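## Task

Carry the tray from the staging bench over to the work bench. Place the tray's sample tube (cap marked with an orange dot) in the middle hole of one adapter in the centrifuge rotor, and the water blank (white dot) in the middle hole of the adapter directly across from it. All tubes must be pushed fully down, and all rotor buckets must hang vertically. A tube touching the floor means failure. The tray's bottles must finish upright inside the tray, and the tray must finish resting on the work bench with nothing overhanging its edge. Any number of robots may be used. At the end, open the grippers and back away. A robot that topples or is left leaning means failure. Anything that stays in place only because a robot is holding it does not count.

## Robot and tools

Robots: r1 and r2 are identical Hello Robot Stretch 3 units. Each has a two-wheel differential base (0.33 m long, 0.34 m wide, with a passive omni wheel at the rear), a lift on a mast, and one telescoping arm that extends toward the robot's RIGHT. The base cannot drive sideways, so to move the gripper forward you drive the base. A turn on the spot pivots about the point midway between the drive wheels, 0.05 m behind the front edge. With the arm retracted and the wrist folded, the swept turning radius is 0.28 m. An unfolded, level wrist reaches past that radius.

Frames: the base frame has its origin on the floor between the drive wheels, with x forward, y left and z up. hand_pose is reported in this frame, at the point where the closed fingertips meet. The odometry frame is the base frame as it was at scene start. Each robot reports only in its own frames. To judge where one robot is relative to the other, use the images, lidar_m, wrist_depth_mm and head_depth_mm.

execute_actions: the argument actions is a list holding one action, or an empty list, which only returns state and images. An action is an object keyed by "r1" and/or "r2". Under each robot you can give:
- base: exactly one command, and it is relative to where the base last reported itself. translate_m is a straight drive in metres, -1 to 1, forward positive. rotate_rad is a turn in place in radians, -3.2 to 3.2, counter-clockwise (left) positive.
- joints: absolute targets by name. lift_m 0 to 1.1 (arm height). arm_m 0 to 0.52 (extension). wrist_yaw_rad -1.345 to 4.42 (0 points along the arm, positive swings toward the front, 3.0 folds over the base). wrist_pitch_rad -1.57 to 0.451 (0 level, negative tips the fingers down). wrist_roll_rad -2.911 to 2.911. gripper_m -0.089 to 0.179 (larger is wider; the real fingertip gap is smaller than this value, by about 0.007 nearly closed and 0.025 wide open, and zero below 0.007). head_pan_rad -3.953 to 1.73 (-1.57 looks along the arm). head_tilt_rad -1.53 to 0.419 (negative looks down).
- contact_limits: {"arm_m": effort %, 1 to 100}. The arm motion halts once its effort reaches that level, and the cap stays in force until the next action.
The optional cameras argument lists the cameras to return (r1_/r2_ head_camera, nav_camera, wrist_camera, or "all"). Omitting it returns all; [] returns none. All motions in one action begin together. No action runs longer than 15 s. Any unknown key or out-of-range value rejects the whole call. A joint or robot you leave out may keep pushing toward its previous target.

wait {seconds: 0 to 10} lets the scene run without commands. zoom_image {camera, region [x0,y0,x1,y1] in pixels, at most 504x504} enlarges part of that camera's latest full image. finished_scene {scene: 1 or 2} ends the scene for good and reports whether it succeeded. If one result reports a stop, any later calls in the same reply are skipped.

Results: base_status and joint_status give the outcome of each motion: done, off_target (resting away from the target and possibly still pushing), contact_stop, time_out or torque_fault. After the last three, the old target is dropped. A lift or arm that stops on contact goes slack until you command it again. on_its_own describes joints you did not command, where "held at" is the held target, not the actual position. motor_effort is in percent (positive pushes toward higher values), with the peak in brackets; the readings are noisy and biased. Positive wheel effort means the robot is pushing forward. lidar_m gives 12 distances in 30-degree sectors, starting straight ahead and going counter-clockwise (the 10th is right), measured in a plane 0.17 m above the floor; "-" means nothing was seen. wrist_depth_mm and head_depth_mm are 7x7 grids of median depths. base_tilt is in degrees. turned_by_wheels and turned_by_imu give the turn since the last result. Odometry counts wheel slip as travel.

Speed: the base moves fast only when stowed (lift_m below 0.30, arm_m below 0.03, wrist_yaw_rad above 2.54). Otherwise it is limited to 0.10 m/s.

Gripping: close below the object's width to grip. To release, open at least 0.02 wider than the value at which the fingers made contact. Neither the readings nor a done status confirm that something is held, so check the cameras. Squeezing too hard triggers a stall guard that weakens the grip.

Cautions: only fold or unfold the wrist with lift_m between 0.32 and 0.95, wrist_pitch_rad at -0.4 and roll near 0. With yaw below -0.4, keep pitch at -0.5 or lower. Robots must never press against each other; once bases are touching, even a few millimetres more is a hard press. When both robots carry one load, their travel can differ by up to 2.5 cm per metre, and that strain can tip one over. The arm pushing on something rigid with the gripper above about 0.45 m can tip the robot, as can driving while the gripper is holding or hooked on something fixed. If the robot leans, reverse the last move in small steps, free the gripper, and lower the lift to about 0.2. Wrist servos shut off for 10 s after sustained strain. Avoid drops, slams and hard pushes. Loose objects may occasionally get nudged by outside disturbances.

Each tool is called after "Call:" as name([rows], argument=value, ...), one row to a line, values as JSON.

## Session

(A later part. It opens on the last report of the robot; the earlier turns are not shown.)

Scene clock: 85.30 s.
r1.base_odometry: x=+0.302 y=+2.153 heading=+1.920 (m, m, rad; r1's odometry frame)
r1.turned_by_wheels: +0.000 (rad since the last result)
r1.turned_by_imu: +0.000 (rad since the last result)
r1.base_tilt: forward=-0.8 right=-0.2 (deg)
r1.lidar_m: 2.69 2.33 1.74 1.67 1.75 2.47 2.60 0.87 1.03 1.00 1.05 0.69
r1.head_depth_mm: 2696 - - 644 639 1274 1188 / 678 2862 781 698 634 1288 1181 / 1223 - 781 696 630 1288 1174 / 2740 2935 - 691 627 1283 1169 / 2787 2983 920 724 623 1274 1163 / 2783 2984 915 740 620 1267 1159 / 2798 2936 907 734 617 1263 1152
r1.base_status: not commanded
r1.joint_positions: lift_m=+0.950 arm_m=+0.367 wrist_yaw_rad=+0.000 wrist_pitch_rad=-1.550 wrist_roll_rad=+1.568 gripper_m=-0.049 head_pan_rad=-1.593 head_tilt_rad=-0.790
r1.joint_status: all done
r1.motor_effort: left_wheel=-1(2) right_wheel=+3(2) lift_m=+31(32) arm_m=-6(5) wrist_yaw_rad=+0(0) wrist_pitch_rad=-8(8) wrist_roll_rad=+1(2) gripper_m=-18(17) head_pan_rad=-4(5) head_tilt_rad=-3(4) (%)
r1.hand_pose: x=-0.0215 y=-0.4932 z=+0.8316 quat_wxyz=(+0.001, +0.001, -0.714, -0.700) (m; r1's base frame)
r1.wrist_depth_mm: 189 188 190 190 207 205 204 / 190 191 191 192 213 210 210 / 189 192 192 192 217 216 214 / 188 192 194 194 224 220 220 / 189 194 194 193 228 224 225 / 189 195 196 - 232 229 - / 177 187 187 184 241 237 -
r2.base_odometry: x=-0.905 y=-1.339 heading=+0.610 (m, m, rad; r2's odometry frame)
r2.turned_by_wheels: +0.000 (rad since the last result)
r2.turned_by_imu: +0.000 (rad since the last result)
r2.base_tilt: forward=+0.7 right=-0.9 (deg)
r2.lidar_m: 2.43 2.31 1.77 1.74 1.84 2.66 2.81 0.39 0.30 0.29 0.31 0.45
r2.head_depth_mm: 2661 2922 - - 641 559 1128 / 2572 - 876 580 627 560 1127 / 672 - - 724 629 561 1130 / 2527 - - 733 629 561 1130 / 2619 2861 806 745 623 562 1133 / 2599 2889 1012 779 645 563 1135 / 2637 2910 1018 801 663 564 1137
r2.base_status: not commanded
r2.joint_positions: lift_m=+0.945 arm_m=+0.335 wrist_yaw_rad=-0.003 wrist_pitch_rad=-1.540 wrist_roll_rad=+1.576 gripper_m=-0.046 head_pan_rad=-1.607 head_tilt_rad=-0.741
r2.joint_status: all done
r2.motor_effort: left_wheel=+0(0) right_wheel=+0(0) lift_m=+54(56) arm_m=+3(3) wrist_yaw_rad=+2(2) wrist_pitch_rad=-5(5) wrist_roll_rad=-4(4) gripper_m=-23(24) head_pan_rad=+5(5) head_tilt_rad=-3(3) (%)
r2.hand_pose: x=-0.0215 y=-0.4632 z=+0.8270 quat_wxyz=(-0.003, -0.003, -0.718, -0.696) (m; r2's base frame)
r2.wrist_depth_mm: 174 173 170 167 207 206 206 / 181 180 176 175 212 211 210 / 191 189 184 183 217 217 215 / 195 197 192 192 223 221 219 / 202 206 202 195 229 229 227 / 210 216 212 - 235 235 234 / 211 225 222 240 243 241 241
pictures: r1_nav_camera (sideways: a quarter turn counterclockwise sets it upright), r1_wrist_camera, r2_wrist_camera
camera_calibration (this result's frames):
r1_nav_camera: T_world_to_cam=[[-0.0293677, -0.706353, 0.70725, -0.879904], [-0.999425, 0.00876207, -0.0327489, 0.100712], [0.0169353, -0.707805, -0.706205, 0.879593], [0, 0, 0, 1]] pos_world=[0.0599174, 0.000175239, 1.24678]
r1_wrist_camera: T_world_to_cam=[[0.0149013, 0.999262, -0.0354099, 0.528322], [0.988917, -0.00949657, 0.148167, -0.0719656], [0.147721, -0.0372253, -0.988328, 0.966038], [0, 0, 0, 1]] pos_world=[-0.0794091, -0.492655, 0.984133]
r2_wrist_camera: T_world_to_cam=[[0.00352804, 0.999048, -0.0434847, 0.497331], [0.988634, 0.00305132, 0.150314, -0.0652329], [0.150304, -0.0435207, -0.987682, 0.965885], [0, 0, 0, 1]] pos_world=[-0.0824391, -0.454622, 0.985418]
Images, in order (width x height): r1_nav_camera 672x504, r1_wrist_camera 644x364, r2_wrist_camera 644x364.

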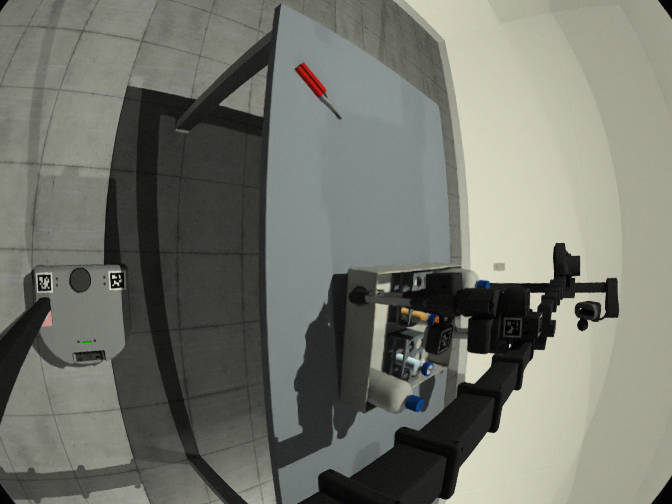

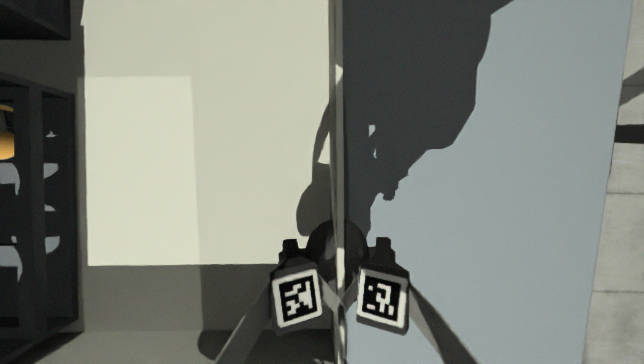

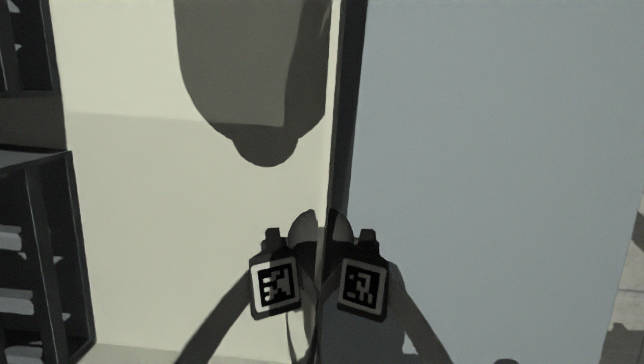

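Call:
execute_actions([
  {"r1":{"joints":{"lift_m":0.92}},"r2":{"joints":{"lift_m":0.915}}},
], cameras=[])

Call:
execute_actions([
  {"r1":{"joints":{"gripper_m":0.04}},"r2":{"joints":{"gripper_m":0.04}}},
], cameras=[])

Call:
execute_actions([
  {"r1":{"base":{"translate_m":-0.06}},"r2":{"base":{"translate_m":0.03}}},
], cameras=["r1_wrist_camera","r2_wrist_camera"])

Call:
execute_actions([
  {"r1":{"joints":{"gripper_m":-0.07}},"r2":{"joints":{"gripper_m":-0.07}}},
], cameras=[])

Call:
execute_actions([
  {"r1":{"joints":{"lift_m":0.97}},"r2":{"joints":{"lift_m":0.966}}},
], cameras=["r1_wrist_camera","r2_wrist_camera","r1_head_camera"])

Scene clock: 89.90 s.
r1.base_odometry: x=+0.302 y=+2.153 heading=+1.920 (m, m, rad; r1's odometry frame)
r1.turned_by_wheels: +0.000 (rad since the last result)
r1.turned_by_imu: +0.000 (rad since the last result)
r1.base_tilt: forward=-0.8 right=-0.3 (deg)
r1.lidar_m: 2.69 2.34 1.74 1.67 1.75 2.47 2.61 0.87 1.03 1.00 1.05 0.69
r1.head_depth_mm: 2751 3037 - 659 623 1278 1187 / 699 - 915 754 635 1294 1185 / 749 - 819 752 631 1288 1177 / 2780 2992 - 743 628 1278 1168 / 2779 2986 928 724 625 1275 1165 / 2787 2991 915 739 620 1273 1165 / 2816 2961 909 734 618 1264 1157
r1.base_status: not commanded
r1.joint_positions: lift_m=+0.920 arm_m=+0.367 wrist_yaw_rad=+0.000 wrist_pitch_rad=-1.550 wrist_roll_rad=+1.568 gripper_m=-0.049 head_pan_rad=-1.593 head_tilt_rad=-0.790
r1.joint_status: all done
r1.motor_effort: left_wheel=-2(2) right_wheel=+3(3) lift_m=+24(32) arm_m=-4(5) wrist_yaw_rad=+1(1) wrist_pitch_rad=-8(8) wrist_roll_rad=+2(2) gripper_m=-17(17) head_pan_rad=-4(4) head_tilt_rad=-4(3) (%)
r1.hand_pose: x=-0.0215 y=-0.4932 z=+0.8020 quat_wxyz=(+0.001, +0.001, -0.714, -0.700) (m; r1's base frame)
r1.wrist_depth_mm: 183 181 179 179 179 179 177 / 185 185 184 182 185 184 181 / 184 189 187 186 188 187 184 / 190 194 191 190 193 192 189 / 193 199 197 194 196 194 193 / 195 200 201 - 203 200 198 / 176 183 182 181 207 204 204
r2.base_odometry: x=-0.905 y=-1.339 heading=+0.610 (m, m, rad; r2's odometry frame)
r2.turned_by_wheels: +0.000 (rad since the last result)
r2.turned_by_imu: +0.000 (rad since the last result)
r2.base_tilt: forward=+0.6 right=-0.8 (deg)
r2.lidar_m: 2.43 2.30 1.77 1.74 1.84 2.66 2.81 0.39 0.30 0.29 0.31 0.45
r2.head_depth_mm: 2644 2908 - - 625 557 1130 / 2571 2790 - 612 627 560 1130 / 714 768 889 747 633 562 1129 / 2498 2817 - 761 630 562 1134 / 2599 2881 812 750 630 562 1137 / 2599 2875 1015 778 645 563 1131 / 2612 2942 1021 803 662 564 1135
r2.base_status: not commanded
r2.joint_positions: lift_m=+0.915 arm_m=+0.335 wrist_yaw_rad=-0.003 wrist_pitch_rad=-1.540 wrist_roll_rad=+1.576 gripper_m=-0.046 head_pan_rad=-1.607 head_tilt_rad=-0.741
r2.joint_status: all done
r2.motor_effort: left_wheel=-1(0) right_wheel=+1(0) lift_m=+25(50) arm_m=+3(3) wrist_yaw_rad=+3(3) wrist_pitch_rad=-5(5) wrist_roll_rad=-4(4) gripper_m=-23(23) head_pan_rad=+4(5) head_tilt_rad=-2(4) (%)
r2.hand_pose: x=-0.0215 y=-0.4631 z=+0.7972 quat_wxyz=(-0.003, -0.003, -0.718, -0.697) (m; r2's base frame)
r2.wrist_depth_mm: 178 179 178 177 180 178 177 / 182 184 183 182 184 183 183 / 189 189 188 188 188 187 187 / 192 194 193 193 194 193 191 / 196 199 197 195 199 197 196 / 203 205 203 - 204 202 202 / 208 211 209 211 210 209 207
pictures: none
No camera images: the call's "cameras" was empty. Leave "cameras" out to get every camera's image.

Scene clock: 91.30 s.
r1.base_odometry: x=+0.302 y=+2.153 heading=+1.920 (m, m, rad; r1's odometry frame)
r1.turned_by_wheels: +0.000 (rad since the last result)
r1.turned_by_imu: +0.000 (rad since the last result)
r1.base_tilt: forward=-0.7 right=-0.2 (deg)
r1.lidar_m: 2.69 2.33 1.74 1.67 1.75 2.47 2.60 0.87 1.03 1.00 1.05 0.69
r1.head_depth_mm: 2741 3013 - 658 623 1275 1188 / 699 - 909 755 633 1290 1182 / 749 - 810 752 631 1288 1174 / 2786 2985 - 747 628 1279 1168 / 2793 2991 923 726 623 1278 1161 / 2787 2995 917 740 620 1263 1156 / 2808 2951 907 735 616 1265 1152
r1.base_status: not commanded
r1.joint_positions: lift_m=+0.920 arm_m=+0.367 wrist_yaw_rad=+0.000 wrist_pitch_rad=-1.557 wrist_roll_rad=+1.568 gripper_m=+0.040 head_pan_rad=-1.593 head_tilt_rad=-0.790
r1.joint_status: all done
r1.motor_effort: left_wheel=-2(1) right_wheel=+2(3) lift_m=+25(25) arm_m=-4(5) wrist_yaw_rad=+0(1) wrist_pitch_rad=-5(8) wrist_roll_rad=+2(2) gripper_m=+0(80) head_pan_rad=-5(4) head_tilt_rad=-4(4) (%)
r1.hand_pose: x=-0.0215 y=-0.4915 z=+0.8021 quat_wxyz=(+0.001, +0.001, -0.712, -0.703) (m; r1's base frame)
r1.wrist_depth_mm: 182 182 180 179 182 180 178 / 185 186 182 183 183 184 181 / 187 190 188 189 188 187 186 / 190 195 193 194 191 190 191 / 197 197 197 198 197 195 195 / 198 204 202 200 - 201 199 / 177 181 176 186 208 205 205
r2.base_odometry: x=-0.905 y=-1.339 heading=+0.610 (m, m, rad; r2's odometry frame)
r2.turned_by_wheels: +0.000 (rad since the last result)
r2.turned_by_imu: +0.000 (rad since the last result)
r2.base_tilt: forward=+0.8 right=-0.9 (deg)
r2.lidar_m: 2.43 2.31 1.77 1.74 1.84 2.66 2.81 0.39 0.30 0.29 0.31 0.45
r2.head_depth_mm: 2664 2930 - - 625 559 1127 / 2539 2851 - 613 626 559 1126 / 714 888 874 749 633 560 1129 / 2512 2779 - 772 628 560 1136 / 2606 2880 819 752 629 562 1135 / 2605 2932 1014 780 644 565 1132 / 2620 2928 1016 802 663 565 1133
r2.base_status: not commanded
r2.joint_positions: lift_m=+0.915 arm_m=+0.335 wrist_yaw_rad=-0.002 wrist_pitch_rad=-1.544 wrist_roll_rad=+1.576 gripper_m=+0.040 head_pan_rad=-1.607 head_tilt_rad=-0.741
r2.joint_status: all done
r2.motor_effort: left_wheel=+1(1) right_wheel=-2(2) lift_m=+25(25) arm_m=+3(3) wrist_yaw_rad=+1(2) wrist_pitch_rad=-3(4) wrist_roll_rad=-4(4) gripper_m=+0(96) head_pan_rad=+5(5) head_tilt_rad=-3(3) (%)
r2.hand_pose: x=-0.0215 y=-0.4622 z=+0.7972 quat_wxyz=(-0.002, -0.003, -0.716, -0.698) (m; r2's base frame)
r2.wrist_depth_mm: 180 180 180 179 181 179 178 / 183 185 185 185 185 183 183 / 191 190 189 189 189 189 187 / 193 195 194 194 195 193 192 / 197 199 198 198 199 199 197 / 202 206 - 206 203 205 203 / 208 212 211 212 211 209 209
pictures: none
No camera images: the call's "cameras" was empty. Leave "cameras" out to get every camera's image.

Scene clock: 92.87 s.
r1.base_odometry: x=+0.323 y=+2.096 heading=+1.920 (m, m, rad; r1's odometry frame)
r1.turned_by_wheels: +0.000 (rad since the last result)
r1.turned_by_imu: +0.000 (rad since the last result)
r1.base_tilt: forward=-0.7 right=-0.2 (deg)
r1.lidar_m: 2.75 2.33 1.75 1.67 1.75 2.47 2.54 0.82 1.03 1.00 1.05 0.74
r1.head_depth_mm: 2737 3025 - 659 622 1276 1185 / 730 - 822 642 635 1274 1179 / 688 - 857 752 632 1283 1171 / 2738 2972 - 747 627 1282 1167 / 2770 2981 859 689 624 1270 1161 / 2814 2994 916 741 621 1271 1163 / 2801 2952 911 734 615 1258 1156
r1.base_status: done
r1.joint_positions: lift_m=+0.920 arm_m=+0.367 wrist_yaw_rad=+0.000 wrist_pitch_rad=-1.557 wrist_roll_rad=+1.568 gripper_m=+0.040 head_pan_rad=-1.593 head_tilt_rad=-0.790
r1.joint_status: not commanded
r1.motor_effort: left_wheel=-2(5) right_wheel=+0(3) lift_m=+25(24) arm_m=-6(6) wrist_yaw_rad=+0(1) wrist_pitch_rad=-5(4) wrist_roll_rad=+1(1) gripper_m=+1(2) head_pan_rad=-5(4) head_tilt_rad=-3(3) (%)
r1.hand_pose: x=-0.0215 y=-0.4915 z=+0.8021 quat_wxyz=(+0.001, +0.001, -0.712, -0.703) (m; r1's base frame)
r1.wrist_depth_mm: 180 181 180 180 181 179 177 / 184 185 185 184 185 182 181 / 190 190 187 187 188 188 186 / 196 193 192 193 193 192 191 / 195 199 198 196 196 197 195 / 198 205 204 202 - 199 201 / 204 210 210 209 207 206 205
r2.base_odometry: x=-0.880 y=-1.322 heading=+0.610 (m, m, rad; r2's odometry frame)
r2.turned_by_wheels: +0.000 (rad since the last result)
r2.turned_by_imu: +0.000 (rad since the last result)
r2.base_tilt: forward=+0.6 right=-0.8 (deg)
r2.lidar_m: 2.40 2.31 1.78 1.74 1.84 2.66 2.83 0.39 0.30 0.29 0.31 0.45
r2.head_depth_mm: 2629 2947 - - 625 561 1132 / 2653 2868 - 748 626 560 1129 / 704 756 918 749 626 561 1135 / 833 2790 - 749 629 561 1133 / 2599 2935 961 751 627 562 1136 / 2624 2912 1018 803 663 563 1136 / 2621 2902 1022 803 663 563 1135
r2.base_status: done
r2.joint_positions: lift_m=+0.915 arm_m=+0.335 wrist_yaw_rad=-0.002 wrist_pitch_rad=-1.544 wrist_roll_rad=+1.576 gripper_m=+0.040 head_pan_rad=-1.607 head_tilt_rad=-0.741
r2.joint_status: not commanded
r2.motor_effort: left_wheel=+1(7) right_wheel=-3(3) lift_m=+24(25) arm_m=+3(3) wrist_yaw_rad=+2(0) wrist_pitch_rad=-3(3) wrist_roll_rad=-4(4) gripper_m=+0(0) head_pan_rad=+5(5) head_tilt_rad=-3(3) (%)
r2.hand_pose: x=-0.0215 y=-0.4622 z=+0.7973 quat_wxyz=(-0.002, -0.003, -0.716, -0.698) (m; r2's base frame)
r2.wrist_depth_mm: 180 181 179 180 180 179 179 / 186 185 184 184 184 183 182 / 188 190 189 189 190 188 187 / 194 195 194 194 195 194 193 / 198 200 198 200 199 199 197 / 203 206 - 205 203 203 203 / 191 203 206 210 212 209 208
pictures: r1_wrist_camera, r2_wrist_camera
camera_calibration (this result's frames):
r1_wrist_camera: T_world_to_cam=[[0.0148861, 0.999476, -0.0287267, 0.520305], [0.988917, -0.0104722, 0.1481, -0.0679971], [0.147721, -0.030613, -0.988555, 0.940333], [0, 0, 0, 1]] pos_world=[-0.0794093, -0.491959, 0.954588]
r2_wrist_camera: T_world_to_cam=[[0.00236088, 0.999219, -0.0394435, 0.491834], [0.988626, 0.00359921, 0.150353, -0.060521], [0.150377, -0.0393498, -0.987845, 0.938647], [0, 0, 0, 1]] pos_world=[-0.0824795, -0.454296, 0.955737]
Images, in order (width x height): r1_wrist_camera 644x364, r2_wrist_camera 644x364.

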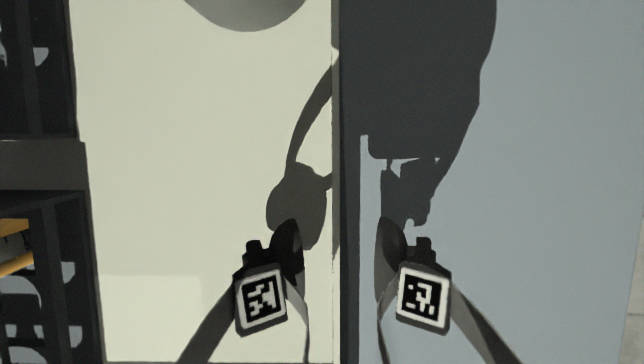

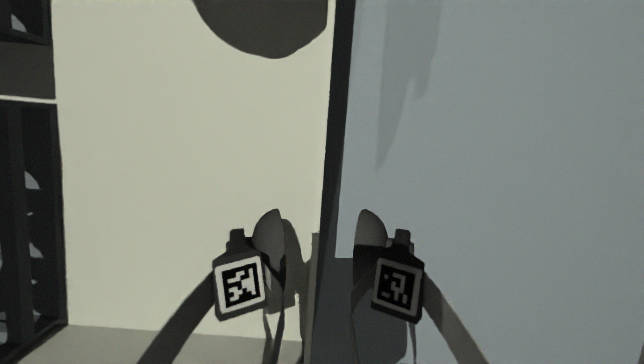

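Scene clock: 94.47 s.
r1.base_odometry: x=+0.323 y=+2.096 heading=+1.919 (m, m, rad; r1's odometry frame)
r1.turned_by_wheels: +0.000 (rad since the last result)
r1.turned_by_imu: +0.000 (rad since the last result)
r1.base_tilt: forward=-0.7 right=-0.3 (deg)
r1.lidar_m: 2.75 2.34 1.75 1.67 1.75 2.47 2.54 0.81 1.03 1.00 1.05 0.74
r1.head_depth_mm: 2763 3031 - 660 623 1271 1185 / 1680 - 838 644 635 1267 1182 / 686 - 854 749 630 1288 1175 / 2749 2967 - 744 627 1281 1174 / 2806 2983 857 683 624 1269 1161 / 2794 3001 914 739 620 1264 1157 / 2828 2973 907 735 616 1262 1153
r1.base_status: not commanded
r1.joint_positions: lift_m=+0.920 arm_m=+0.367 wrist_yaw_rad=+0.000 wrist_pitch_rad=-1.550 wrist_roll_rad=+1.568 gripper_m=-0.069 head_pan_rad=-1.593 head_tilt_rad=-0.790
r1.joint_status: all done
r1.motor_effort: left_wheel=-2(2) right_wheel=+2(2) lift_m=+26(26) arm_m=-5(5) wrist_yaw_rad=+0(0) wrist_pitch_rad=-9(8) wrist_roll_rad=+1(1) gripper_m=-24(99) head_pan_rad=-4(5) head_tilt_rad=-4(4) (%)
r1.hand_pose: x=-0.0215 y=-0.4934 z=+0.8019 quat_wxyz=(+0.001, +0.001, -0.714, -0.700) (m; r1's base frame)
r1.wrist_depth_mm: 178 179 177 176 178 177 176 / 183 183 181 180 183 181 181 / 187 187 185 186 186 186 184 / 193 192 191 190 192 191 189 / 193 197 197 192 197 196 194 / 197 203 199 - 200 200 198 / 185 208 206 205 207 203 203
r2.base_odometry: x=-0.880 y=-1.322 heading=+0.610 (m, m, rad; r2's odometry frame)
r2.turned_by_wheels: +0.000 (rad since the last result)
r2.turned_by_imu: +0.000 (rad since the last result)
r2.base_tilt: forward=+0.7 right=-0.9 (deg)
r2.lidar_m: 2.40 2.31 1.77 1.74 1.85 2.66 2.83 0.39 0.30 0.29 0.31 0.45
r2.head_depth_mm: 2654 2919 - - 625 558 1126 / 2644 2879 - 747 625 559 1131 / 705 756 902 748 628 561 1129 / 834 2789 - 746 629 561 1128 / 2582 2851 911 748 628 563 1129 / 2600 2892 1021 802 661 563 1136 / 2616 2877 1022 803 660 564 1136
r2.base_status: not commanded
r2.joint_positions: lift_m=+0.915 arm_m=+0.335 wrist_yaw_rad=-0.004 wrist_pitch_rad=-1.538 wrist_roll_rad=+1.577 gripper_m=-0.068 head_pan_rad=-1.607 head_tilt_rad=-0.741
r2.joint_status: all done
r2.motor_effort: left_wheel=+0(1) right_wheel=-1(3) lift_m=+25(24) arm_m=+3(3) wrist_yaw_rad=+3(2) wrist_pitch_rad=-6(6) wrist_roll_rad=-5(5) gripper_m=-32(100) head_pan_rad=+5(4) head_tilt_rad=-4(3) (%)
r2.hand_pose: x=-0.0215 y=-0.4638 z=+0.7971 quat_wxyz=(-0.003, -0.004, -0.718, -0.696) (m; r2's base frame)
r2.wrist_depth_mm: 179 179 178 178 180 178 177 / 185 183 182 182 184 183 182 / 187 188 187 187 188 187 187 / 192 193 192 193 193 191 191 / 196 197 198 194 198 197 196 / 200 203 201 - 203 203 201 / 192 205 206 209 210 210 207
pictures: none
No camera images: the call's "cameras" was empty. Leave "cameras" out to get every camera's image.

Scene clock: 95.77 s.
r1.base_odometry: x=+0.323 y=+2.096 heading=+1.919 (m, m, rad; r1's odometry frame)
r1.turned_by_wheels: +0.000 (rad since the last result)
r1.turned_by_imu: +0.000 (rad since the last result)
r1.base_tilt: forward=-0.8 right=-0.2 (deg)
r1.lidar_m: 2.75 2.34 1.74 1.67 1.75 2.47 2.54 0.81 1.03 1.00 1.04 0.74
r1.head_depth_mm: 2662 - 575 706 639 1275 1183 / - 2898 715 633 635 1270 1176 / - - 759 696 630 1286 1172 / 2736 3029 752 693 626 1281 1166 / 2805 1914 776 643 623 1274 1165 / 2809 2954 914 740 621 1269 1158 / 2809 2940 906 733 617 1261 1156
r1.base_status: not commanded
r1.joint_positions: lift_m=+0.970 arm_m=+0.367 wrist_yaw_rad=+0.000 wrist_pitch_rad=-1.549 wrist_roll_rad=+1.568 gripper_m=-0.063 head_pan_rad=-1.593 head_tilt_rad=-0.790
r1.joint_status: all done
r1.on_its_own: gripper_m is held at -0.064, not at your -0.070, by its stall guard, which is still easing
r1.motor_effort: left_wheel=-2(2) right_wheel=+3(3) lift_m=+31(33) arm_m=-6(5) wrist_yaw_rad=+1(0) wrist_pitch_rad=-8(8) wrist_roll_rad=+2(1) gripper_m=-22(23) head_pan_rad=-5(4) head_tilt_rad=-4(3) (%)
r1.hand_pose: x=-0.0215 y=-0.4934 z=+0.8516 quat_wxyz=(+0.001, +0.001, -0.714, -0.700) (m; r1's base frame)
r1.wrist_depth_mm: 177 179 177 176 227 224 223 / 181 184 181 180 231 229 230 / 189 188 186 186 237 233 232 / 194 193 192 189 242 241 - / 194 199 196 194 246 244 - / 195 204 202 - 255 251 - / 184 207 207 206 262 256 -
r2.base_odometry: x=-0.880 y=-1.322 heading=+0.610 (m, m, rad; r2's odometry frame)
r2.turned_by_wheels: +0.000 (rad since the last result)
r2.turned_by_imu: +0.000 (rad since the last result)
r2.base_tilt: forward=+0.7 right=-0.8 (deg)
r2.lidar_m: 2.40 2.32 1.77 1.74 1.84 2.66 2.83 0.39 0.30 0.29 0.31 0.45
r2.head_depth_mm: 2635 2836 - 580 642 559 1132 / 2593 - 867 605 628 559 1133 / 657 - 874 716 626 561 1127 / 1225 - - 714 636 561 1131 / 2596 2846 958 695 629 562 1137 / 2585 2916 1018 802 661 563 1136 / 2599 2912 1021 805 663 563 1137
r2.base_status: not commanded
r2.joint_positions: lift_m=+0.965 arm_m=+0.335 wrist_yaw_rad=-0.004 wrist_pitch_rad=-1.537 wrist_roll_rad=+1.577 gripper_m=-0.062 head_pan_rad=-1.607 head_tilt_rad=-0.741
r2.joint_status: all done
r2.on_its_own: gripper_m is held at -0.063, not at your -0.070, by its stall guard, which is still easing
r2.motor_effort: left_wheel=-1(0) right_wheel=+1(0) lift_m=+53(55) arm_m=+3(3) wrist_yaw_rad=+4(2) wrist_pitch_rad=-6(6) wrist_roll_rad=-5(5) gripper_m=-26(33) head_pan_rad=+5(5) head_tilt_rad=-3(3) (%)
r2.hand_pose: x=-0.0215 y=-0.4640 z=+0.8469 quat_wxyz=(-0.003, -0.004, -0.719, -0.695) (m; r2's base frame)
r2.wrist_depth_mm: 179 180 179 179 225 225 223 / 185 184 183 183 231 230 228 / 187 188 187 189 237 236 235 / 192 193 192 193 244 242 241 / 196 199 197 194 249 247 248 / 200 202 202 - 256 254 - / 193 205 205 263 263 262 -
pictures: r1_head_camera (sideways: a quarter turn clockwise sets it upright), r1_wrist_camera, r2_wrist_camera
camera_calibration (this result's frames):
r1_head_camera: T_world_to_cam=[[-0.0259838, 0.69927, -0.714386, 0.954192], [0.998793, -0.0116399, -0.0477219, 0.057369], [-0.0416859, -0.714763, -0.698123, 0.870032], [0, 0, 0, 1]] pos_world=[0.00376173, -0.0447024, 1.29179]
r1_wrist_camera: T_world_to_cam=[[0.0149068, 0.999227, -0.0363881, 0.530095], [0.988917, -0.00935696, 0.148176, -0.0748643], [0.147721, -0.0381936, -0.988291, 0.985245], [0, 0, 0, 1]] pos_world=[-0.079409, -0.492756, 1.00409]
r2_wrist_camera: T_world_to_cam=[[0.00583696, 0.9989, -0.0465358, 0.501563], [0.988632, 0.00122735, 0.150349, -0.0691175], [0.15024, -0.0468844, -0.987537, 0.9839], [0, 0, 0, 1]] pos_world=[-0.0824174, -0.454797, 1.00537]
Images, in order (width x height): r1_head_camera 896x504, r1_wrist_camera 644x364, r2_wrist_camera 644x364.

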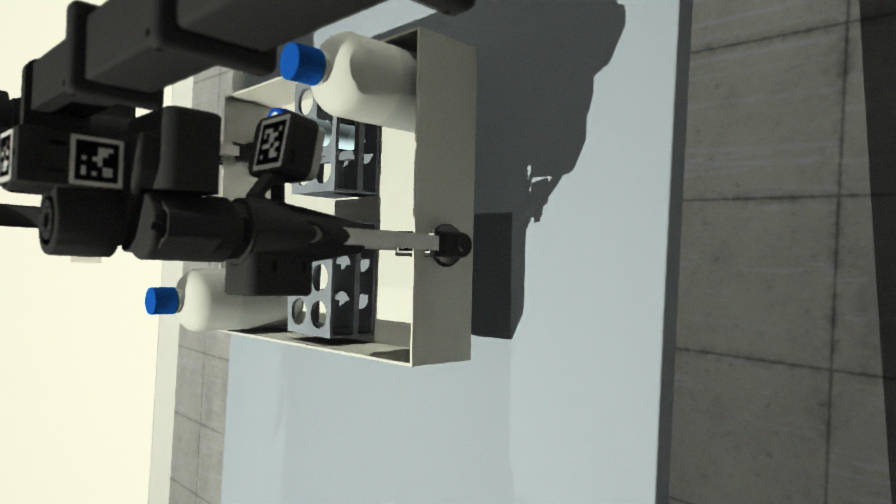

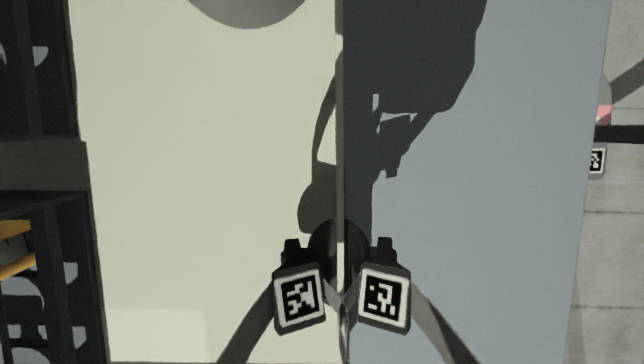

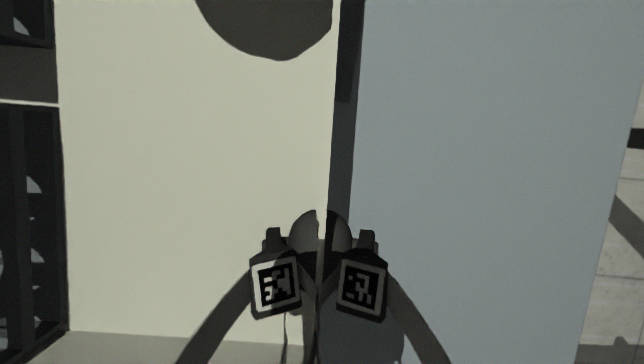

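Call:
execute_actions([
  {"r1":{"joints":{"lift_m":1.05,"gripper_m":-0.06}},"r2":{"joints":{"lift_m":1.046,"gripper_m":-0.06}}},
], cameras=["r1_wrist_camera"])

Call:
execute_actions([
  {"r1":{"base":{"translate_m":-0.2},"joints":{"head_pan_rad":-2.6,"head_tilt_rad":-0.6}},"r2":{"base":{"translate_m":0.2},"joints":{"head_pan_rad":-0.5,"head_tilt_rad":-0.6}}},
], cameras=["r1_wrist_camera","r1_nav_camera","r2_nav_camera","r2_wrist_camera"])

Scene clock: 99.27 s.
r1.base_odometry: x=+0.323 y=+2.096 heading=+1.919 (m, m, rad; r1's odometry frame)
r1.turned_by_wheels: +0.000 (rad since the last result)
r1.turned_by_imu: +0.000 (rad since the last result)
r1.base_tilt: forward=-0.7 right=-0.3 (deg)
r1.lidar_m: 2.75 2.34 1.75 1.67 1.75 2.47 2.54 0.81 1.03 1.00 1.05 0.74
r1.head_depth_mm: 2781 2983 549 742 638 1278 1188 / 2853 788 566 720 635 1269 1182 / - 845 674 714 630 1290 1172 / 2762 - 671 729 626 1280 1169 / 2742 753 646 725 623 1274 1166 / 2812 2983 914 739 620 1274 1157 / 2811 2952 907 734 616 1259 1157
r1.base_status: not commanded
r1.joint_positions: lift_m=+1.050 arm_m=+0.367 wrist_yaw_rad=+0.000 wrist_pitch_rad=-1.549 wrist_roll_rad=+1.568 gripper_m=-0.056 head_pan_rad=-1.593 head_tilt_rad=-0.790
r1.joint_status: all done
r1.motor_effort: left_wheel=-2(2) right_wheel=+2(2) lift_m=+31(34) arm_m=-6(6) wrist_yaw_rad=+0(0) wrist_pitch_rad=-9(8) wrist_roll_rad=+2(2) gripper_m=-19(51) head_pan_rad=-4(5) head_tilt_rad=-3(3) (%)
r1.hand_pose: x=-0.0215 y=-0.4934 z=+0.9316 quat_wxyz=(+0.001, +0.001, -0.714, -0.700) (m; r1's base frame)
r1.wrist_depth_mm: 177 180 176 177 301 299 989 / 182 183 181 180 308 305 - / 187 187 186 185 312 314 - / 194 192 191 189 321 323 - / 193 197 195 193 327 331 - / 197 204 201 - 337 337 - / 184 209 208 206 348 - -
r2.base_odometry: x=-0.880 y=-1.322 heading=+0.610 (m, m, rad; r2's odometry frame)
r2.turned_by_wheels: +0.000 (rad since the last result)
r2.turned_by_imu: +0.000 (rad since the last result)
r2.base_tilt: forward=+0.6 right=-0.8 (deg)
r2.lidar_m: 2.40 2.31 1.77 1.74 1.85 2.66 2.83 0.39 0.30 0.29 0.31 0.45
r2.head_depth_mm: - 2879 515 559 655 559 1132 / 2692 2830 691 568 658 560 1130 / - 2859 692 564 658 560 1128 / - - 690 654 660 561 1131 / 2556 - 670 556 659 563 1129 / 2630 2917 1016 781 661 563 1134 / 2628 2904 1018 801 662 563 1135
r2.base_status: not commanded
r2.joint_positions: lift_m=+1.045 arm_m=+0.335 wrist_yaw_rad=-0.004 wrist_pitch_rad=-1.537 wrist_roll_rad=+1.577 gripper_m=-0.055 head_pan_rad=-1.607 head_tilt_rad=-0.741
r2.joint_status: gripper_m off_target (ended at -0.055, target -0.060); the others done
r2.on_its_own: gripper_m is held at -0.053, not at your -0.060, by its stall guard, which is still easing
r2.motor_effort: left_wheel=-1(0) right_wheel=+1(1) lift_m=+53(54) arm_m=+3(3) wrist_yaw_rad=+2(3) wrist_pitch_rad=-6(6) wrist_roll_rad=-5(5) gripper_m=-3(66) head_pan_rad=+5(5) head_tilt_rad=-3(3) (%)
r2.hand_pose: x=-0.0215 y=-0.4640 z=+0.9269 quat_wxyz=(-0.003, -0.004, -0.719, -0.695) (m; r2's base frame)
r2.wrist_depth_mm: 180 180 179 179 302 298 986 / 185 185 183 183 306 306 - / 187 188 188 188 314 313 - / 192 193 192 193 324 324 - / 195 198 197 194 332 330 - / 199 202 201 - 341 341 - / 193 205 205 348 351 354 -
pictures: r1_wrist_camera
camera_calibration (this result's frames):
r1_wrist_camera: T_world_to_cam=[[0.0149035, 0.999227, -0.0363881, 0.533006], [0.988917, -0.00935372, 0.148176, -0.0867156], [0.147721, -0.0381932, -0.988291, 1.0643], [0, 0, 0, 1]] pos_world=[-0.0794091, -0.492756, 1.08408]
Images, in order (width x height): r1_wrist_camera 644x364.

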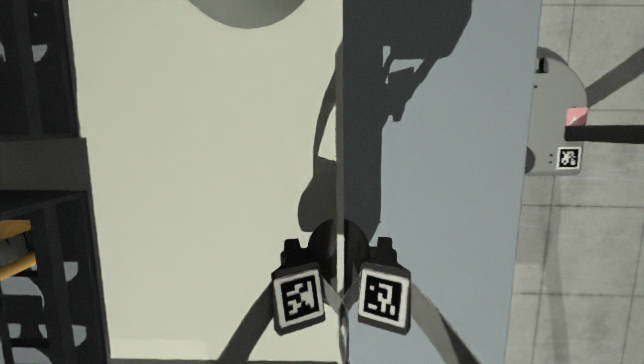

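Scene clock: 102.53 s.
r1.base_odometry: x=+0.391 y=+1.908 heading=+1.919 (m, m, rad; r1's odometry frame)
r1.turned_by_wheels: +0.000 (rad since the last result)
r1.turned_by_imu: +0.000 (rad since the last result)
r1.base_tilt: forward=-0.7 right=-0.3 (deg)
r1.lidar_m: 2.95 2.34 1.72 1.68 1.78 2.48 2.34 0.64 1.02 1.00 1.05 0.92
r1.head_depth_mm: - 2485 - - - - 1258 / - - - - - - 1277 / - - - - - 1430 1274 / - - - - - 1382 1215 / - - - - - 1412 1229 / 3806 - - - 688 636 1248 / 3461 - - - 705 599 1194
r1.base_status: done
r1.joint_positions: lift_m=+1.050 arm_m=+0.367 wrist_yaw_rad=+0.000 wrist_pitch_rad=-1.536 wrist_roll_rad=+1.568 gripper_m=-0.053 head_pan_rad=-2.593 head_tilt_rad=-0.606
r1.joint_status: all done
r1.on_its_own: gripper_m is held at -0.054, not at your -0.060, by its stall guard, which is not easing now
r1.motor_effort: left_wheel=-3(5) right_wheel=+4(6) lift_m=+31(31) arm_m=-5(5) wrist_yaw_rad=+0(0) wrist_pitch_rad=-15(15) wrist_roll_rad=+1(2) gripper_m=-19(20) head_pan_rad=-5(56) head_tilt_rad=+2(16) (%)
r1.hand_pose: x=-0.0215 y=-0.4968 z=+0.9314 quat_wxyz=(+0.001, +0.001, -0.719, -0.695) (m; r1's base frame)
r1.wrist_depth_mm: 179 179 178 175 301 294 979 / 185 185 182 180 308 303 - / 188 191 186 185 312 310 - / 195 196 190 192 318 318 - / 186 200 198 194 327 325 - / 200 206 203 - 334 333 - / 185 213 210 208 352 344 -
r2.base_odometry: x=-0.716 y=-1.207 heading=+0.610 (m, m, rad; r2's odometry frame)
r2.turned_by_wheels: +0.000 (rad since the last result)
r2.turned_by_imu: -0.001 (rad since the last result)
r2.base_tilt: forward=+0.8 right=-0.8 (deg)
r2.lidar_m: 2.21 2.30 1.76 1.72 1.82 2.63 0.96 0.41 0.31 0.31 0.33 0.47
r2.head_depth_mm: 3631 3854 3166 2325 752 615 534 / - - 3225 2328 755 617 1221 / - - 3243 2338 1828 671 899 / - - 3248 2370 1829 1501 1280 / - - 2970 2359 1835 1515 1277 / - 2481 3288 2372 1851 1512 1286 / - 2499 3156 2323 1845 1516 1280
r2.base_status: done
r2.joint_positions: lift_m=+1.045 arm_m=+0.335 wrist_yaw_rad=-0.004 wrist_pitch_rad=-1.526 wrist_roll_rad=+1.577 gripper_m=-0.049 head_pan_rad=-0.507 head_tilt_rad=-0.606
r2.joint_status: all done
r2.on_its_own: gripper_m is held at -0.050, not at your -0.060, by its stall guard, which is not easing now
r2.motor_effort: left_wheel=-2(3) right_wheel=+2(8) lift_m=+53(53) arm_m=+3(3) wrist_yaw_rad=+3(3) wrist_pitch_rad=-10(10) wrist_roll_rad=-5(5) gripper_m=-24(25) head_pan_rad=+5(55) head_tilt_rad=+1(11) (%)
r2.hand_pose: x=-0.0215 y=-0.4669 z=+0.9268 quat_wxyz=(-0.003, -0.004, -0.722, -0.691) (m; r2's base frame)
r2.wrist_depth_mm: 181 181 181 180 299 297 977 / 187 185 184 185 306 303 - / 189 189 188 189 313 312 - / 192 195 193 194 322 320 - / 196 198 197 195 332 329 - / 201 203 202 - 337 339 - / 194 205 204 349 350 - -
pictures: r1_nav_camera (sideways: a quarter turn counterclockwise sets it upright), r1_wrist_camera, r2_nav_camera (sideways: a quarter turn counterclockwise sets it upright), r2_wrist_camera
camera_calibration (this result's frames):
r1_nav_camera: T_world_to_cam=[[-0.489392, -0.283366, 0.824742, -1.03024], [-0.537872, 0.842504, -0.0296976, 0.0939318], [-0.686433, -0.458139, -0.564729, 0.699851], [0, 0, 0, 1]] pos_world=[0.0267312, -0.050445, 1.2477]
r1_wrist_camera: T_world_to_cam=[[0.0149064, 0.998662, -0.0495151, 0.548316], [0.988917, -0.00740871, 0.148286, -0.0858502], [0.147721, -0.0511767, -0.987704, 1.05695], [0, 0, 0, 1]] pos_world=[-0.0794089, -0.494127, 1.08384]
r2_nav_camera: T_world_to_cam=[[0.482441, -0.243579, 0.84138, -1.0589], [-0.451661, -0.892189, 0.000690914, 0.05329], [0.750502, -0.380352, -0.540444, 0.658683], [0, 0, 0, 1]] pos_world=[0.0405821, 0.0401508, 1.24688]
r2_wrist_camera: T_world_to_cam=[[0.00582913, 0.99834, -0.0573004, 0.51785], [0.988639, 0.0028532, 0.150285, -0.0802889], [0.150199, -0.0575255, -0.986981, 1.05713], [0, 0, 0, 1]] pos_world=[-0.0824215, -0.45595, 1.08511]
Images, in order (width x height): r1_nav_camera 672x504, r1_wrist_camera 644x364, r2_nav_camera 672x504, r2_wrist_camera 644x364.

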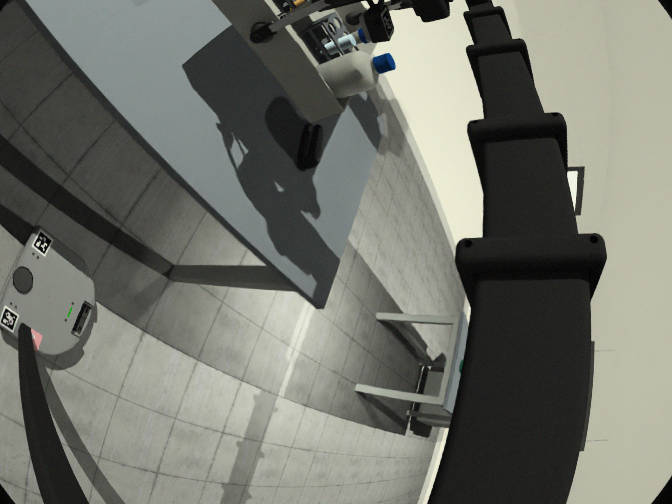

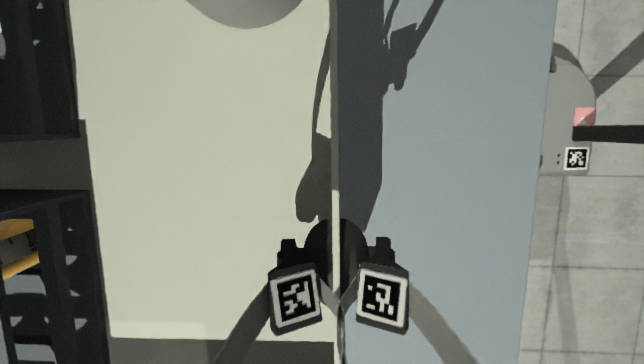

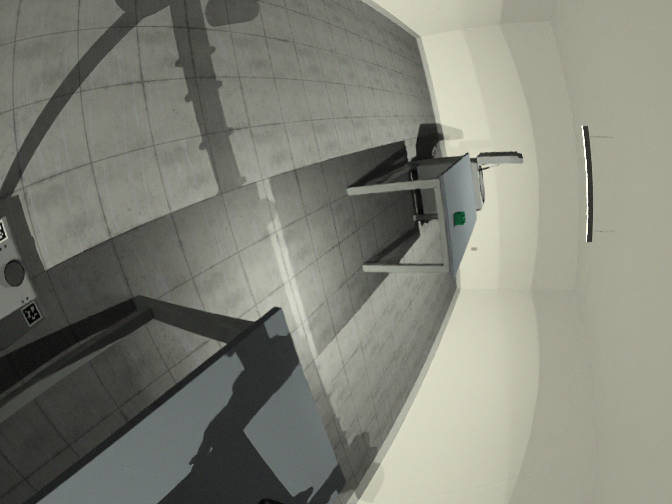

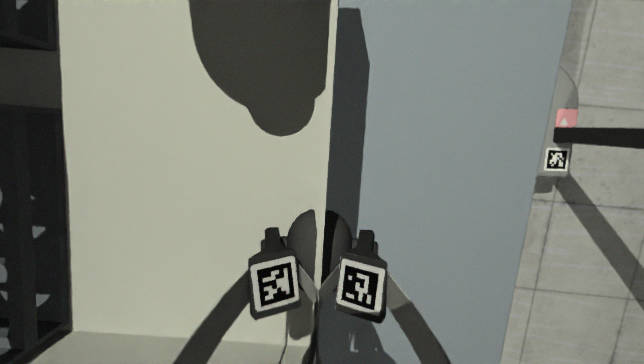

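Call:
execute_actions([
  {"r2":{"base":{"rotate_rad":-0.03},"joints":{"arm_m":0.343}}},
], cameras=[])

Call:
execute_actions([
  {"r1":{"base":{"translate_m":-0.4}},"r2":{"base":{"translate_m":0.4}}},
], cameras=["r1_wrist_camera","r2_wrist_camera"])

Scene clock: 106.87 s.
r1.base_odometry: x=+0.391 y=+1.908 heading=+1.919 (m, m, rad; r1's odometry frame)
r1.turned_by_wheels: +0.000 (rad since the last result)
r1.turned_by_imu: +0.000 (rad since the last result)
r1.base_tilt: forward=-0.8 right=-0.3 (deg)
r1.lidar_m: 2.95 2.35 1.72 1.68 1.78 2.48 2.34 0.63 1.02 1.00 1.04 0.92
r1.head_depth_mm: - 2488 - - - - 1257 / - - - - - - 1275 / - - - - - 1424 1275 / - - - - - 1386 1214 / - - - - - 1411 1234 / 3806 - - - 688 636 1251 / 3437 - - - 705 600 1193
r1.base_status: not commanded
r1.joint_positions: lift_m=+1.050 arm_m=+0.367 wrist_yaw_rad=+0.001 wrist_pitch_rad=-1.557 wrist_roll_rad=+1.568 gripper_m=-0.053 head_pan_rad=-2.593 head_tilt_rad=-0.606
r1.joint_status: not commanded
r1.on_its_own: gripper_m is held at -0.054, not at your -0.060, by its stall guard, which is not easing now
r1.motor_effort: left_wheel=-2(3) right_wheel=+1(4) lift_m=+31(31) arm_m=-4(5) wrist_yaw_rad=+0(1) wrist_pitch_rad=-4(15) wrist_roll_rad=+2(2) gripper_m=-19(18) head_pan_rad=-5(5) head_tilt_rad=+2(2) (%)
r1.hand_pose: x=-0.0216 y=-0.4914 z=+0.9317 quat_wxyz=(+0.002, +0.001, -0.712, -0.703) (m; r1's base frame)
r1.wrist_depth_mm: 175 175 172 175 301 304 - / 180 182 180 177 310 306 - / 187 185 185 184 314 313 - / 192 190 189 189 319 323 - / 193 198 196 192 328 329 - / 182 203 201 - 335 338 - / 187 210 208 208 343 - -
r2.base_odometry: x=-0.716 y=-1.207 heading=+0.580 (m, m, rad; r2's odometry frame)
r2.turned_by_wheels: -0.030 (rad since the last result)
r2.turned_by_imu: -0.030 (rad since the last result)
r2.base_tilt: forward=+0.8 right=-0.9 (deg)
r2.lidar_m: 2.21 2.35 1.77 1.72 1.81 2.54 1.03 0.42 0.32 0.31 0.32 0.45
r2.head_depth_mm: 3530 3747 3224 2323 751 617 523 / - - 3229 2335 752 620 1191 / - - 3209 2353 1831 652 903 / - - 3229 2357 1839 1467 1276 / - - 3088 2355 1836 1512 1281 / - 2479 3249 2349 1849 1511 1277 / - 2299 3365 2311 1847 1526 1280
r2.base_status: done
r2.joint_positions: lift_m=+1.045 arm_m=+0.343 wrist_yaw_rad=-0.001 wrist_pitch_rad=-1.538 wrist_roll_rad=+1.577 gripper_m=-0.049 head_pan_rad=-0.507 head_tilt_rad=-0.606
r2.joint_status: all done
r2.on_its_own: gripper_m is held at -0.050, not at your -0.060, by its stall guard, which is not easing now
r2.motor_effort: left_wheel=+2(6) right_wheel=-4(7) lift_m=+54(53) arm_m=+4(4) wrist_yaw_rad=+2(4) wrist_pitch_rad=-5(10) wrist_roll_rad=-5(5) gripper_m=-24(24) head_pan_rad=+5(5) head_tilt_rad=+2(1) (%)
r2.hand_pose: x=-0.0215 y=-0.4716 z=+0.9270 quat_wxyz=(-0.002, -0.003, -0.718, -0.696) (m; r2's base frame)
r2.wrist_depth_mm: 181 182 181 183 300 299 - / 185 185 184 186 306 304 - / 188 189 188 189 317 312 - / 191 192 192 194 324 322 - / 194 197 197 194 331 330 - / 197 201 201 - 341 340 - / 200 205 204 206 354 351 -
pictures: none
No camera images: the call's "cameras" was empty. Leave "cameras" out to get every camera's image.

Scene clock: 112.13 s.
r1.base_odometry: x=+0.528 y=+1.533 heading=+1.919 (m, m, rad; r1's odometry frame)
r1.turned_by_wheels: +0.000 (rad since the last result)
r1.turned_by_imu: +0.000 (rad since the last result)
r1.base_tilt: forward=-0.7 right=-0.3 (deg)
r1.lidar_m: 3.37 2.36 1.74 1.67 1.79 2.50 1.95 2.15 0.36 0.98 1.03 1.30
r1.head_depth_mm: - 2391 - - - - 1258 / - 2597 - - - - 1275 / - - - - - 1431 1270 / - - - - - 1452 1261 / - - - - - 1483 1258 / 3833 - - - 1681 1475 1247 / 3453 - - - 1727 1464 1189
r1.base_status: done
r1.joint_positions: lift_m=+1.050 arm_m=+0.367 wrist_yaw_rad=+0.001 wrist_pitch_rad=-1.551 wrist_roll_rad=+1.568 gripper_m=-0.053 head_pan_rad=-2.593 head_tilt_rad=-0.606
r1.joint_status: not commanded
r1.on_its_own: gripper_m is held at -0.054, not at your -0.060, by its stall guard, which is not easing now
r1.motor_effort: left_wheel=-1(3) right_wheel=+1(4) lift_m=+31(31) arm_m=-4(5) wrist_yaw_rad=-1(2) wrist_pitch_rad=-8(7) wrist_roll_rad=+2(1) gripper_m=-19(19) head_pan_rad=-4(5) head_tilt_rad=+2(2) (%)
r1.hand_pose: x=-0.0216 y=-0.4930 z=+0.9316 quat_wxyz=(+0.002, +0.001, -0.714, -0.700) (m; r1's base frame)
r1.wrist_depth_mm: 178 178 173 175 297 299 - / 181 181 179 180 304 304 - / 188 187 185 184 313 312 - / 195 192 189 190 318 319 - / 194 198 196 192 329 330 - / 199 205 201 - 336 335 - / 186 211 208 208 349 346 -
r2.base_odometry: x=-0.381 y=-0.988 heading=+0.580 (m, m, rad; r2's odometry frame)
r2.turned_by_wheels: +0.000 (rad since the last result)
r2.turned_by_imu: -0.001 (rad since the last result)
r2.base_tilt: forward=+0.8 right=-0.8 (deg)
r2.lidar_m: 1.81 2.34 1.75 1.71 1.80 2.52 1.11 0.44 0.33 0.31 3.15 2.02
r2.head_depth_mm: 3500 3774 3197 2322 1829 1505 1265 / - - 3212 2337 1813 1502 1268 / - - 3267 2324 1839 1497 1281 / - - 3097 2303 1829 1499 1274 / - 2236 3282 2371 1839 1511 1287 / - 2229 3125 2355 1835 1520 1290 / - 2259 1842 2193 1856 1512 1283
r2.base_status: done
r2.joint_positions: lift_m=+1.045 arm_m=+0.343 wrist_yaw_rad=-0.001 wrist_pitch_rad=-1.536 wrist_roll_rad=+1.577 gripper_m=-0.049 head_pan_rad=-0.507 head_tilt_rad=-0.606
r2.joint_status: not commanded
r2.on_its_own: gripper_m is held at -0.050, not at your -0.060, by its stall guard, which is not easing now
r2.motor_effort: left_wheel=+2(7) right_wheel=-3(5) lift_m=+53(53) arm_m=+3(4) wrist_yaw_rad=+1(2) wrist_pitch_rad=-6(6) wrist_roll_rad=-4(5) gripper_m=-25(24) head_pan_rad=+5(5) head_tilt_rad=+1(1) (%)
r2.hand_pose: x=-0.0215 y=-0.4723 z=+0.9269 quat_wxyz=(-0.002, -0.003, -0.719, -0.695) (m; r2's base frame)
r2.wrist_depth_mm: 181 183 181 181 299 298 - / 186 185 185 185 306 304 - / 189 189 189 190 314 313 - / 192 194 193 193 321 321 - / 195 197 197 197 332 334 - / 198 202 200 - 339 - - / 200 205 204 205 - - -
pictures: r1_wrist_camera, r2_wrist_camera
camera_calibration (this result's frames):
r1_wrist_camera: T_world_to_cam=[[0.0134435, 0.99931, -0.0346335, 0.530909], [0.98893, -0.00816902, 0.148159, -0.0860884], [0.147774, -0.0362418, -0.988357, 1.06538], [0, 0, 0, 1]] pos_world=[-0.0794374, -0.492635, 1.08412]
r2_wrist_camera: T_world_to_cam=[[0.00259049, 0.998863, -0.0476084, 0.514456], [0.988626, 0.00460104, 0.150327, -0.0794757], [0.150375, -0.0474564, -0.987489, 1.06219], [0, 0, 0, 1]] pos_world=[-0.0824882, -0.463098, 1.08534]
Images, in order (width x height): r1_wrist_camera 644x364, r2_wrist_camera 644x364.

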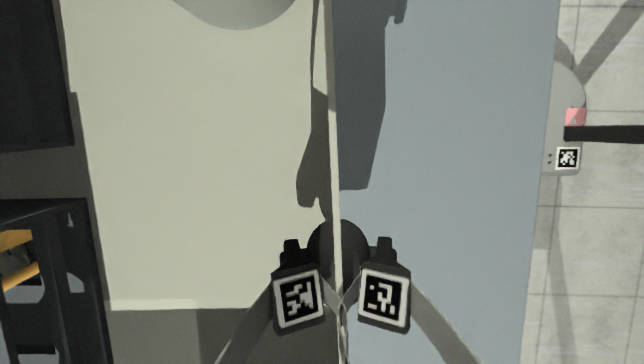

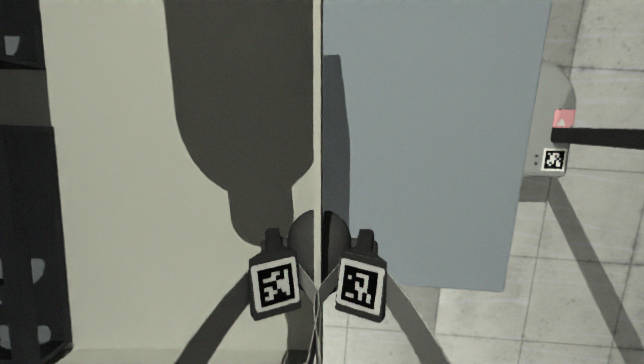

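Call:
execute_actions([
  {"r1":{"base":{"translate_m":-0.7}},"r2":{"base":{"translate_m":0.7}}},
], cameras=["r1_wrist_camera","r2_wrist_camera","r2_head_camera","r1_nav_camera"])

Scene clock: 121.40 s.
r1.base_odometry: x=+0.767 y=+0.875 heading=+1.919 (m, m, rad; r1's odometry frame)
r1.turned_by_wheels: +0.000 (rad since the last result)
r1.turned_by_imu: +0.001 (rad since the last result)
r1.base_tilt: forward=-0.7 right=-0.3 (deg)
r1.lidar_m: 1.99 2.38 1.78 1.73 1.80 2.54 1.25 1.26 3.17 1.32 1.09 0.62
r1.head_depth_mm: - 2407 - - - - 1251 / - 2585 - - - - 1277 / - - - - - 1422 1269 / - - - - - 1451 1261 / - - - - - 1479 1253 / 3807 - - - 1684 1469 1250 / 3385 - - - 1729 1459 1241
r1.base_status: done
r1.joint_positions: lift_m=+1.050 arm_m=+0.367 wrist_yaw_rad=+0.002 wrist_pitch_rad=-1.542 wrist_roll_rad=+1.568 gripper_m=-0.053 head_pan_rad=-2.593 head_tilt_rad=-0.606
r1.joint_status: not commanded
r1.on_its_own: gripper_m is held at -0.054, not at your -0.060, by its stall guard, which is not easing now
r1.motor_effort: left_wheel=-1(3) right_wheel=+1(4) lift_m=+32(32) arm_m=-5(5) wrist_yaw_rad=-1(2) wrist_pitch_rad=-12(12) wrist_roll_rad=+2(1) gripper_m=-20(19) head_pan_rad=-4(5) head_tilt_rad=+2(2) (%)
r1.hand_pose: x=-0.0216 y=-0.4952 z=+0.9315 quat_wxyz=(+0.002, +0.001, -0.717, -0.697) (m; r1's base frame)
r1.wrist_depth_mm: 179 178 175 175 - - 983 / 183 182 180 180 - - - / 188 188 186 184 - - - / 195 192 191 190 - - - / 193 201 198 192 - - - / 191 207 204 - - - - / 187 212 211 209 - - -
r2.base_odometry: x=+0.204 y=-0.604 heading=+0.580 (m, m, rad; r2's odometry frame)
r2.turned_by_wheels: +0.000 (rad since the last result)
r2.turned_by_imu: -0.003 (rad since the last result)
r2.base_tilt: forward=+0.7 right=-0.8 (deg)
r2.lidar_m: 1.54 2.32 1.73 1.68 1.77 2.49 1.21 0.73 1.17 1.31 1.50 1.14
r2.head_depth_mm: 3523 3853 3161 2326 1821 1496 1274 / - - 1548 2160 1814 1505 1270 / - - 1508 2365 1838 1511 1279 / - - 1414 2338 1837 1513 1273 / - 2216 1354 2278 1789 1505 1285 / - 2241 1357 1341 1739 1522 1281 / - 2258 1657 2283 1850 1514 1282
r2.base_status: done
r2.joint_positions: lift_m=+1.045 arm_m=+0.343 wrist_yaw_rad=-0.001 wrist_pitch_rad=-1.530 wrist_roll_rad=+1.576 gripper_m=-0.049 head_pan_rad=-0.507 head_tilt_rad=-0.606
r2.joint_status: not commanded
r2.on_its_own: gripper_m is held at -0.050, not at your -0.060, by its stall guard, which is not easing now
r2.motor_effort: left_wheel=+2(5) right_wheel=-3(6) lift_m=+53(53) arm_m=+2(3) wrist_yaw_rad=+1(1) wrist_pitch_rad=-9(9) wrist_roll_rad=-4(4) gripper_m=-23(24) head_pan_rad=+5(5) head_tilt_rad=+2(2) (%)
r2.hand_pose: x=-0.0215 y=-0.4740 z=+0.9268 quat_wxyz=(-0.002, -0.003, -0.721, -0.693) (m; r2's base frame)
r2.wrist_depth_mm: 183 183 182 182 - - 979 / 186 186 185 186 - - - / 191 190 188 189 - - - / 193 193 193 194 - - - / 196 198 197 196 - - - / 199 202 201 - - - - / 201 206 204 205 - - -
pictures: r1_nav_camera (sideways: a quarter turn counterclockwise sets it upright), r1_wrist_camera, r2_head_camera (sideways: a quarter turn clockwise sets it upright), r2_wrist_camera
camera_calibration (this result's frames):
r1_nav_camera: T_world_to_cam=[[-0.489359, -0.283336, 0.824772, -1.03028], [-0.537859, 0.842511, -0.0296966, 0.0939304], [-0.686466, -0.458144, -0.564685, 0.699794], [0, 0, 0, 1]] pos_world=[0.026728, -0.0504469, 1.2477]
r1_wrist_camera: T_world_to_cam=[[0.0133862, 0.998965, -0.0434735, 0.541236], [0.988928, -0.00680055, 0.148238, -0.0854815], [0.147789, -0.0449765, -0.987996, 1.06048], [0, 0, 0, 1]] pos_world=[-0.0794371, -0.493561, 1.08395]
r2_head_camera: T_world_to_cam=[[-0.461715, 0.289304, -0.838524, 1.10722], [0.515702, 0.856689, 0.0116109, -0.0163051], [0.721714, -0.427068, -0.544741, 0.657382], [0, 0, 0, 1]] pos_world=[0.0451851, -0.0256066, 1.28672]
r2_wrist_camera: T_world_to_cam=[[0.00207227, 0.998549, -0.0538152, 0.521699], [0.988625, 0.00604741, 0.15028, -0.0787189], [0.150387, -0.0535145, -0.987178, 1.05886], [0, 0, 0, 1]] pos_world=[-0.0824969, -0.463801, 1.08519]
Images, in order (width x height): r1_nav_camera 672x504, r1_wrist_camera 644x364, r2_head_camera 896x504, r2_wrist_camera 644x364.

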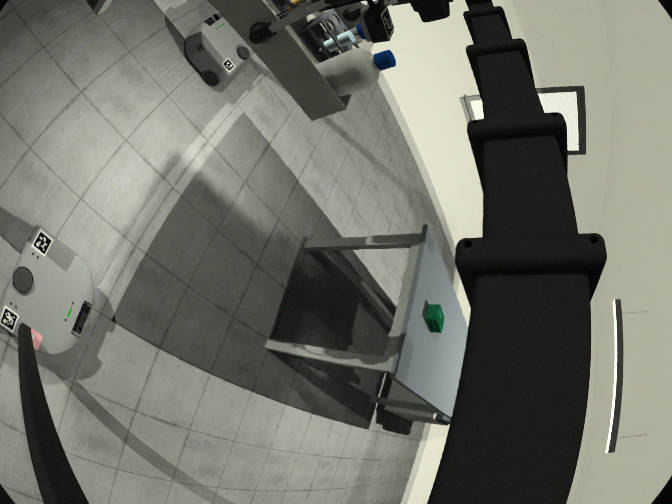

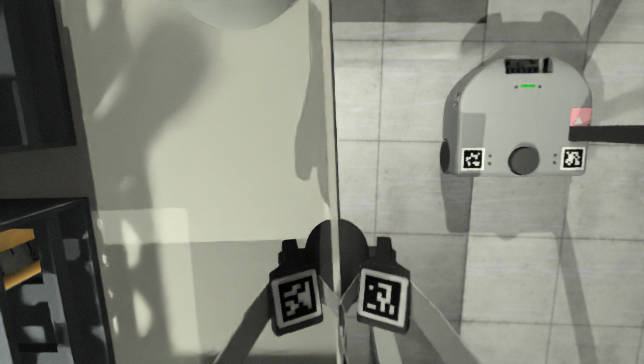

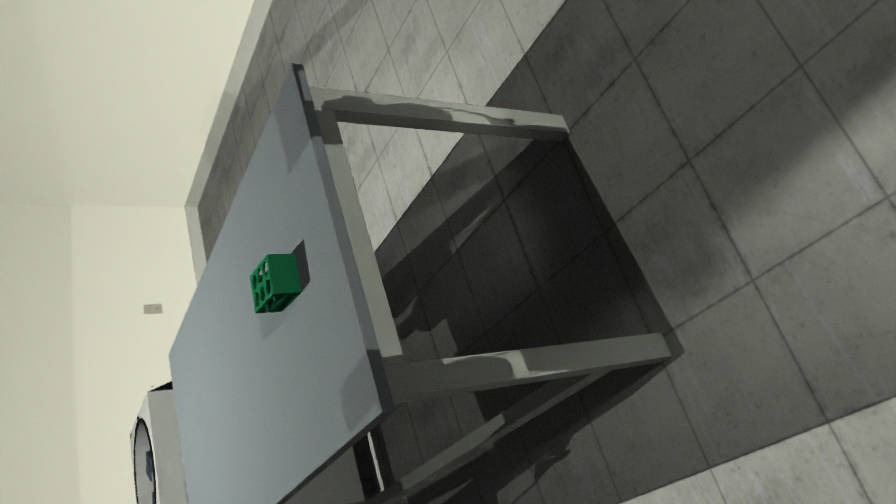

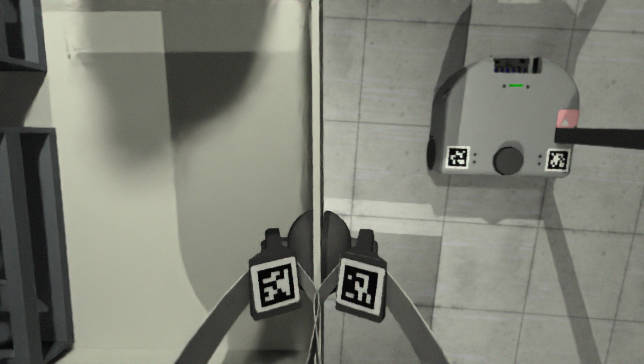

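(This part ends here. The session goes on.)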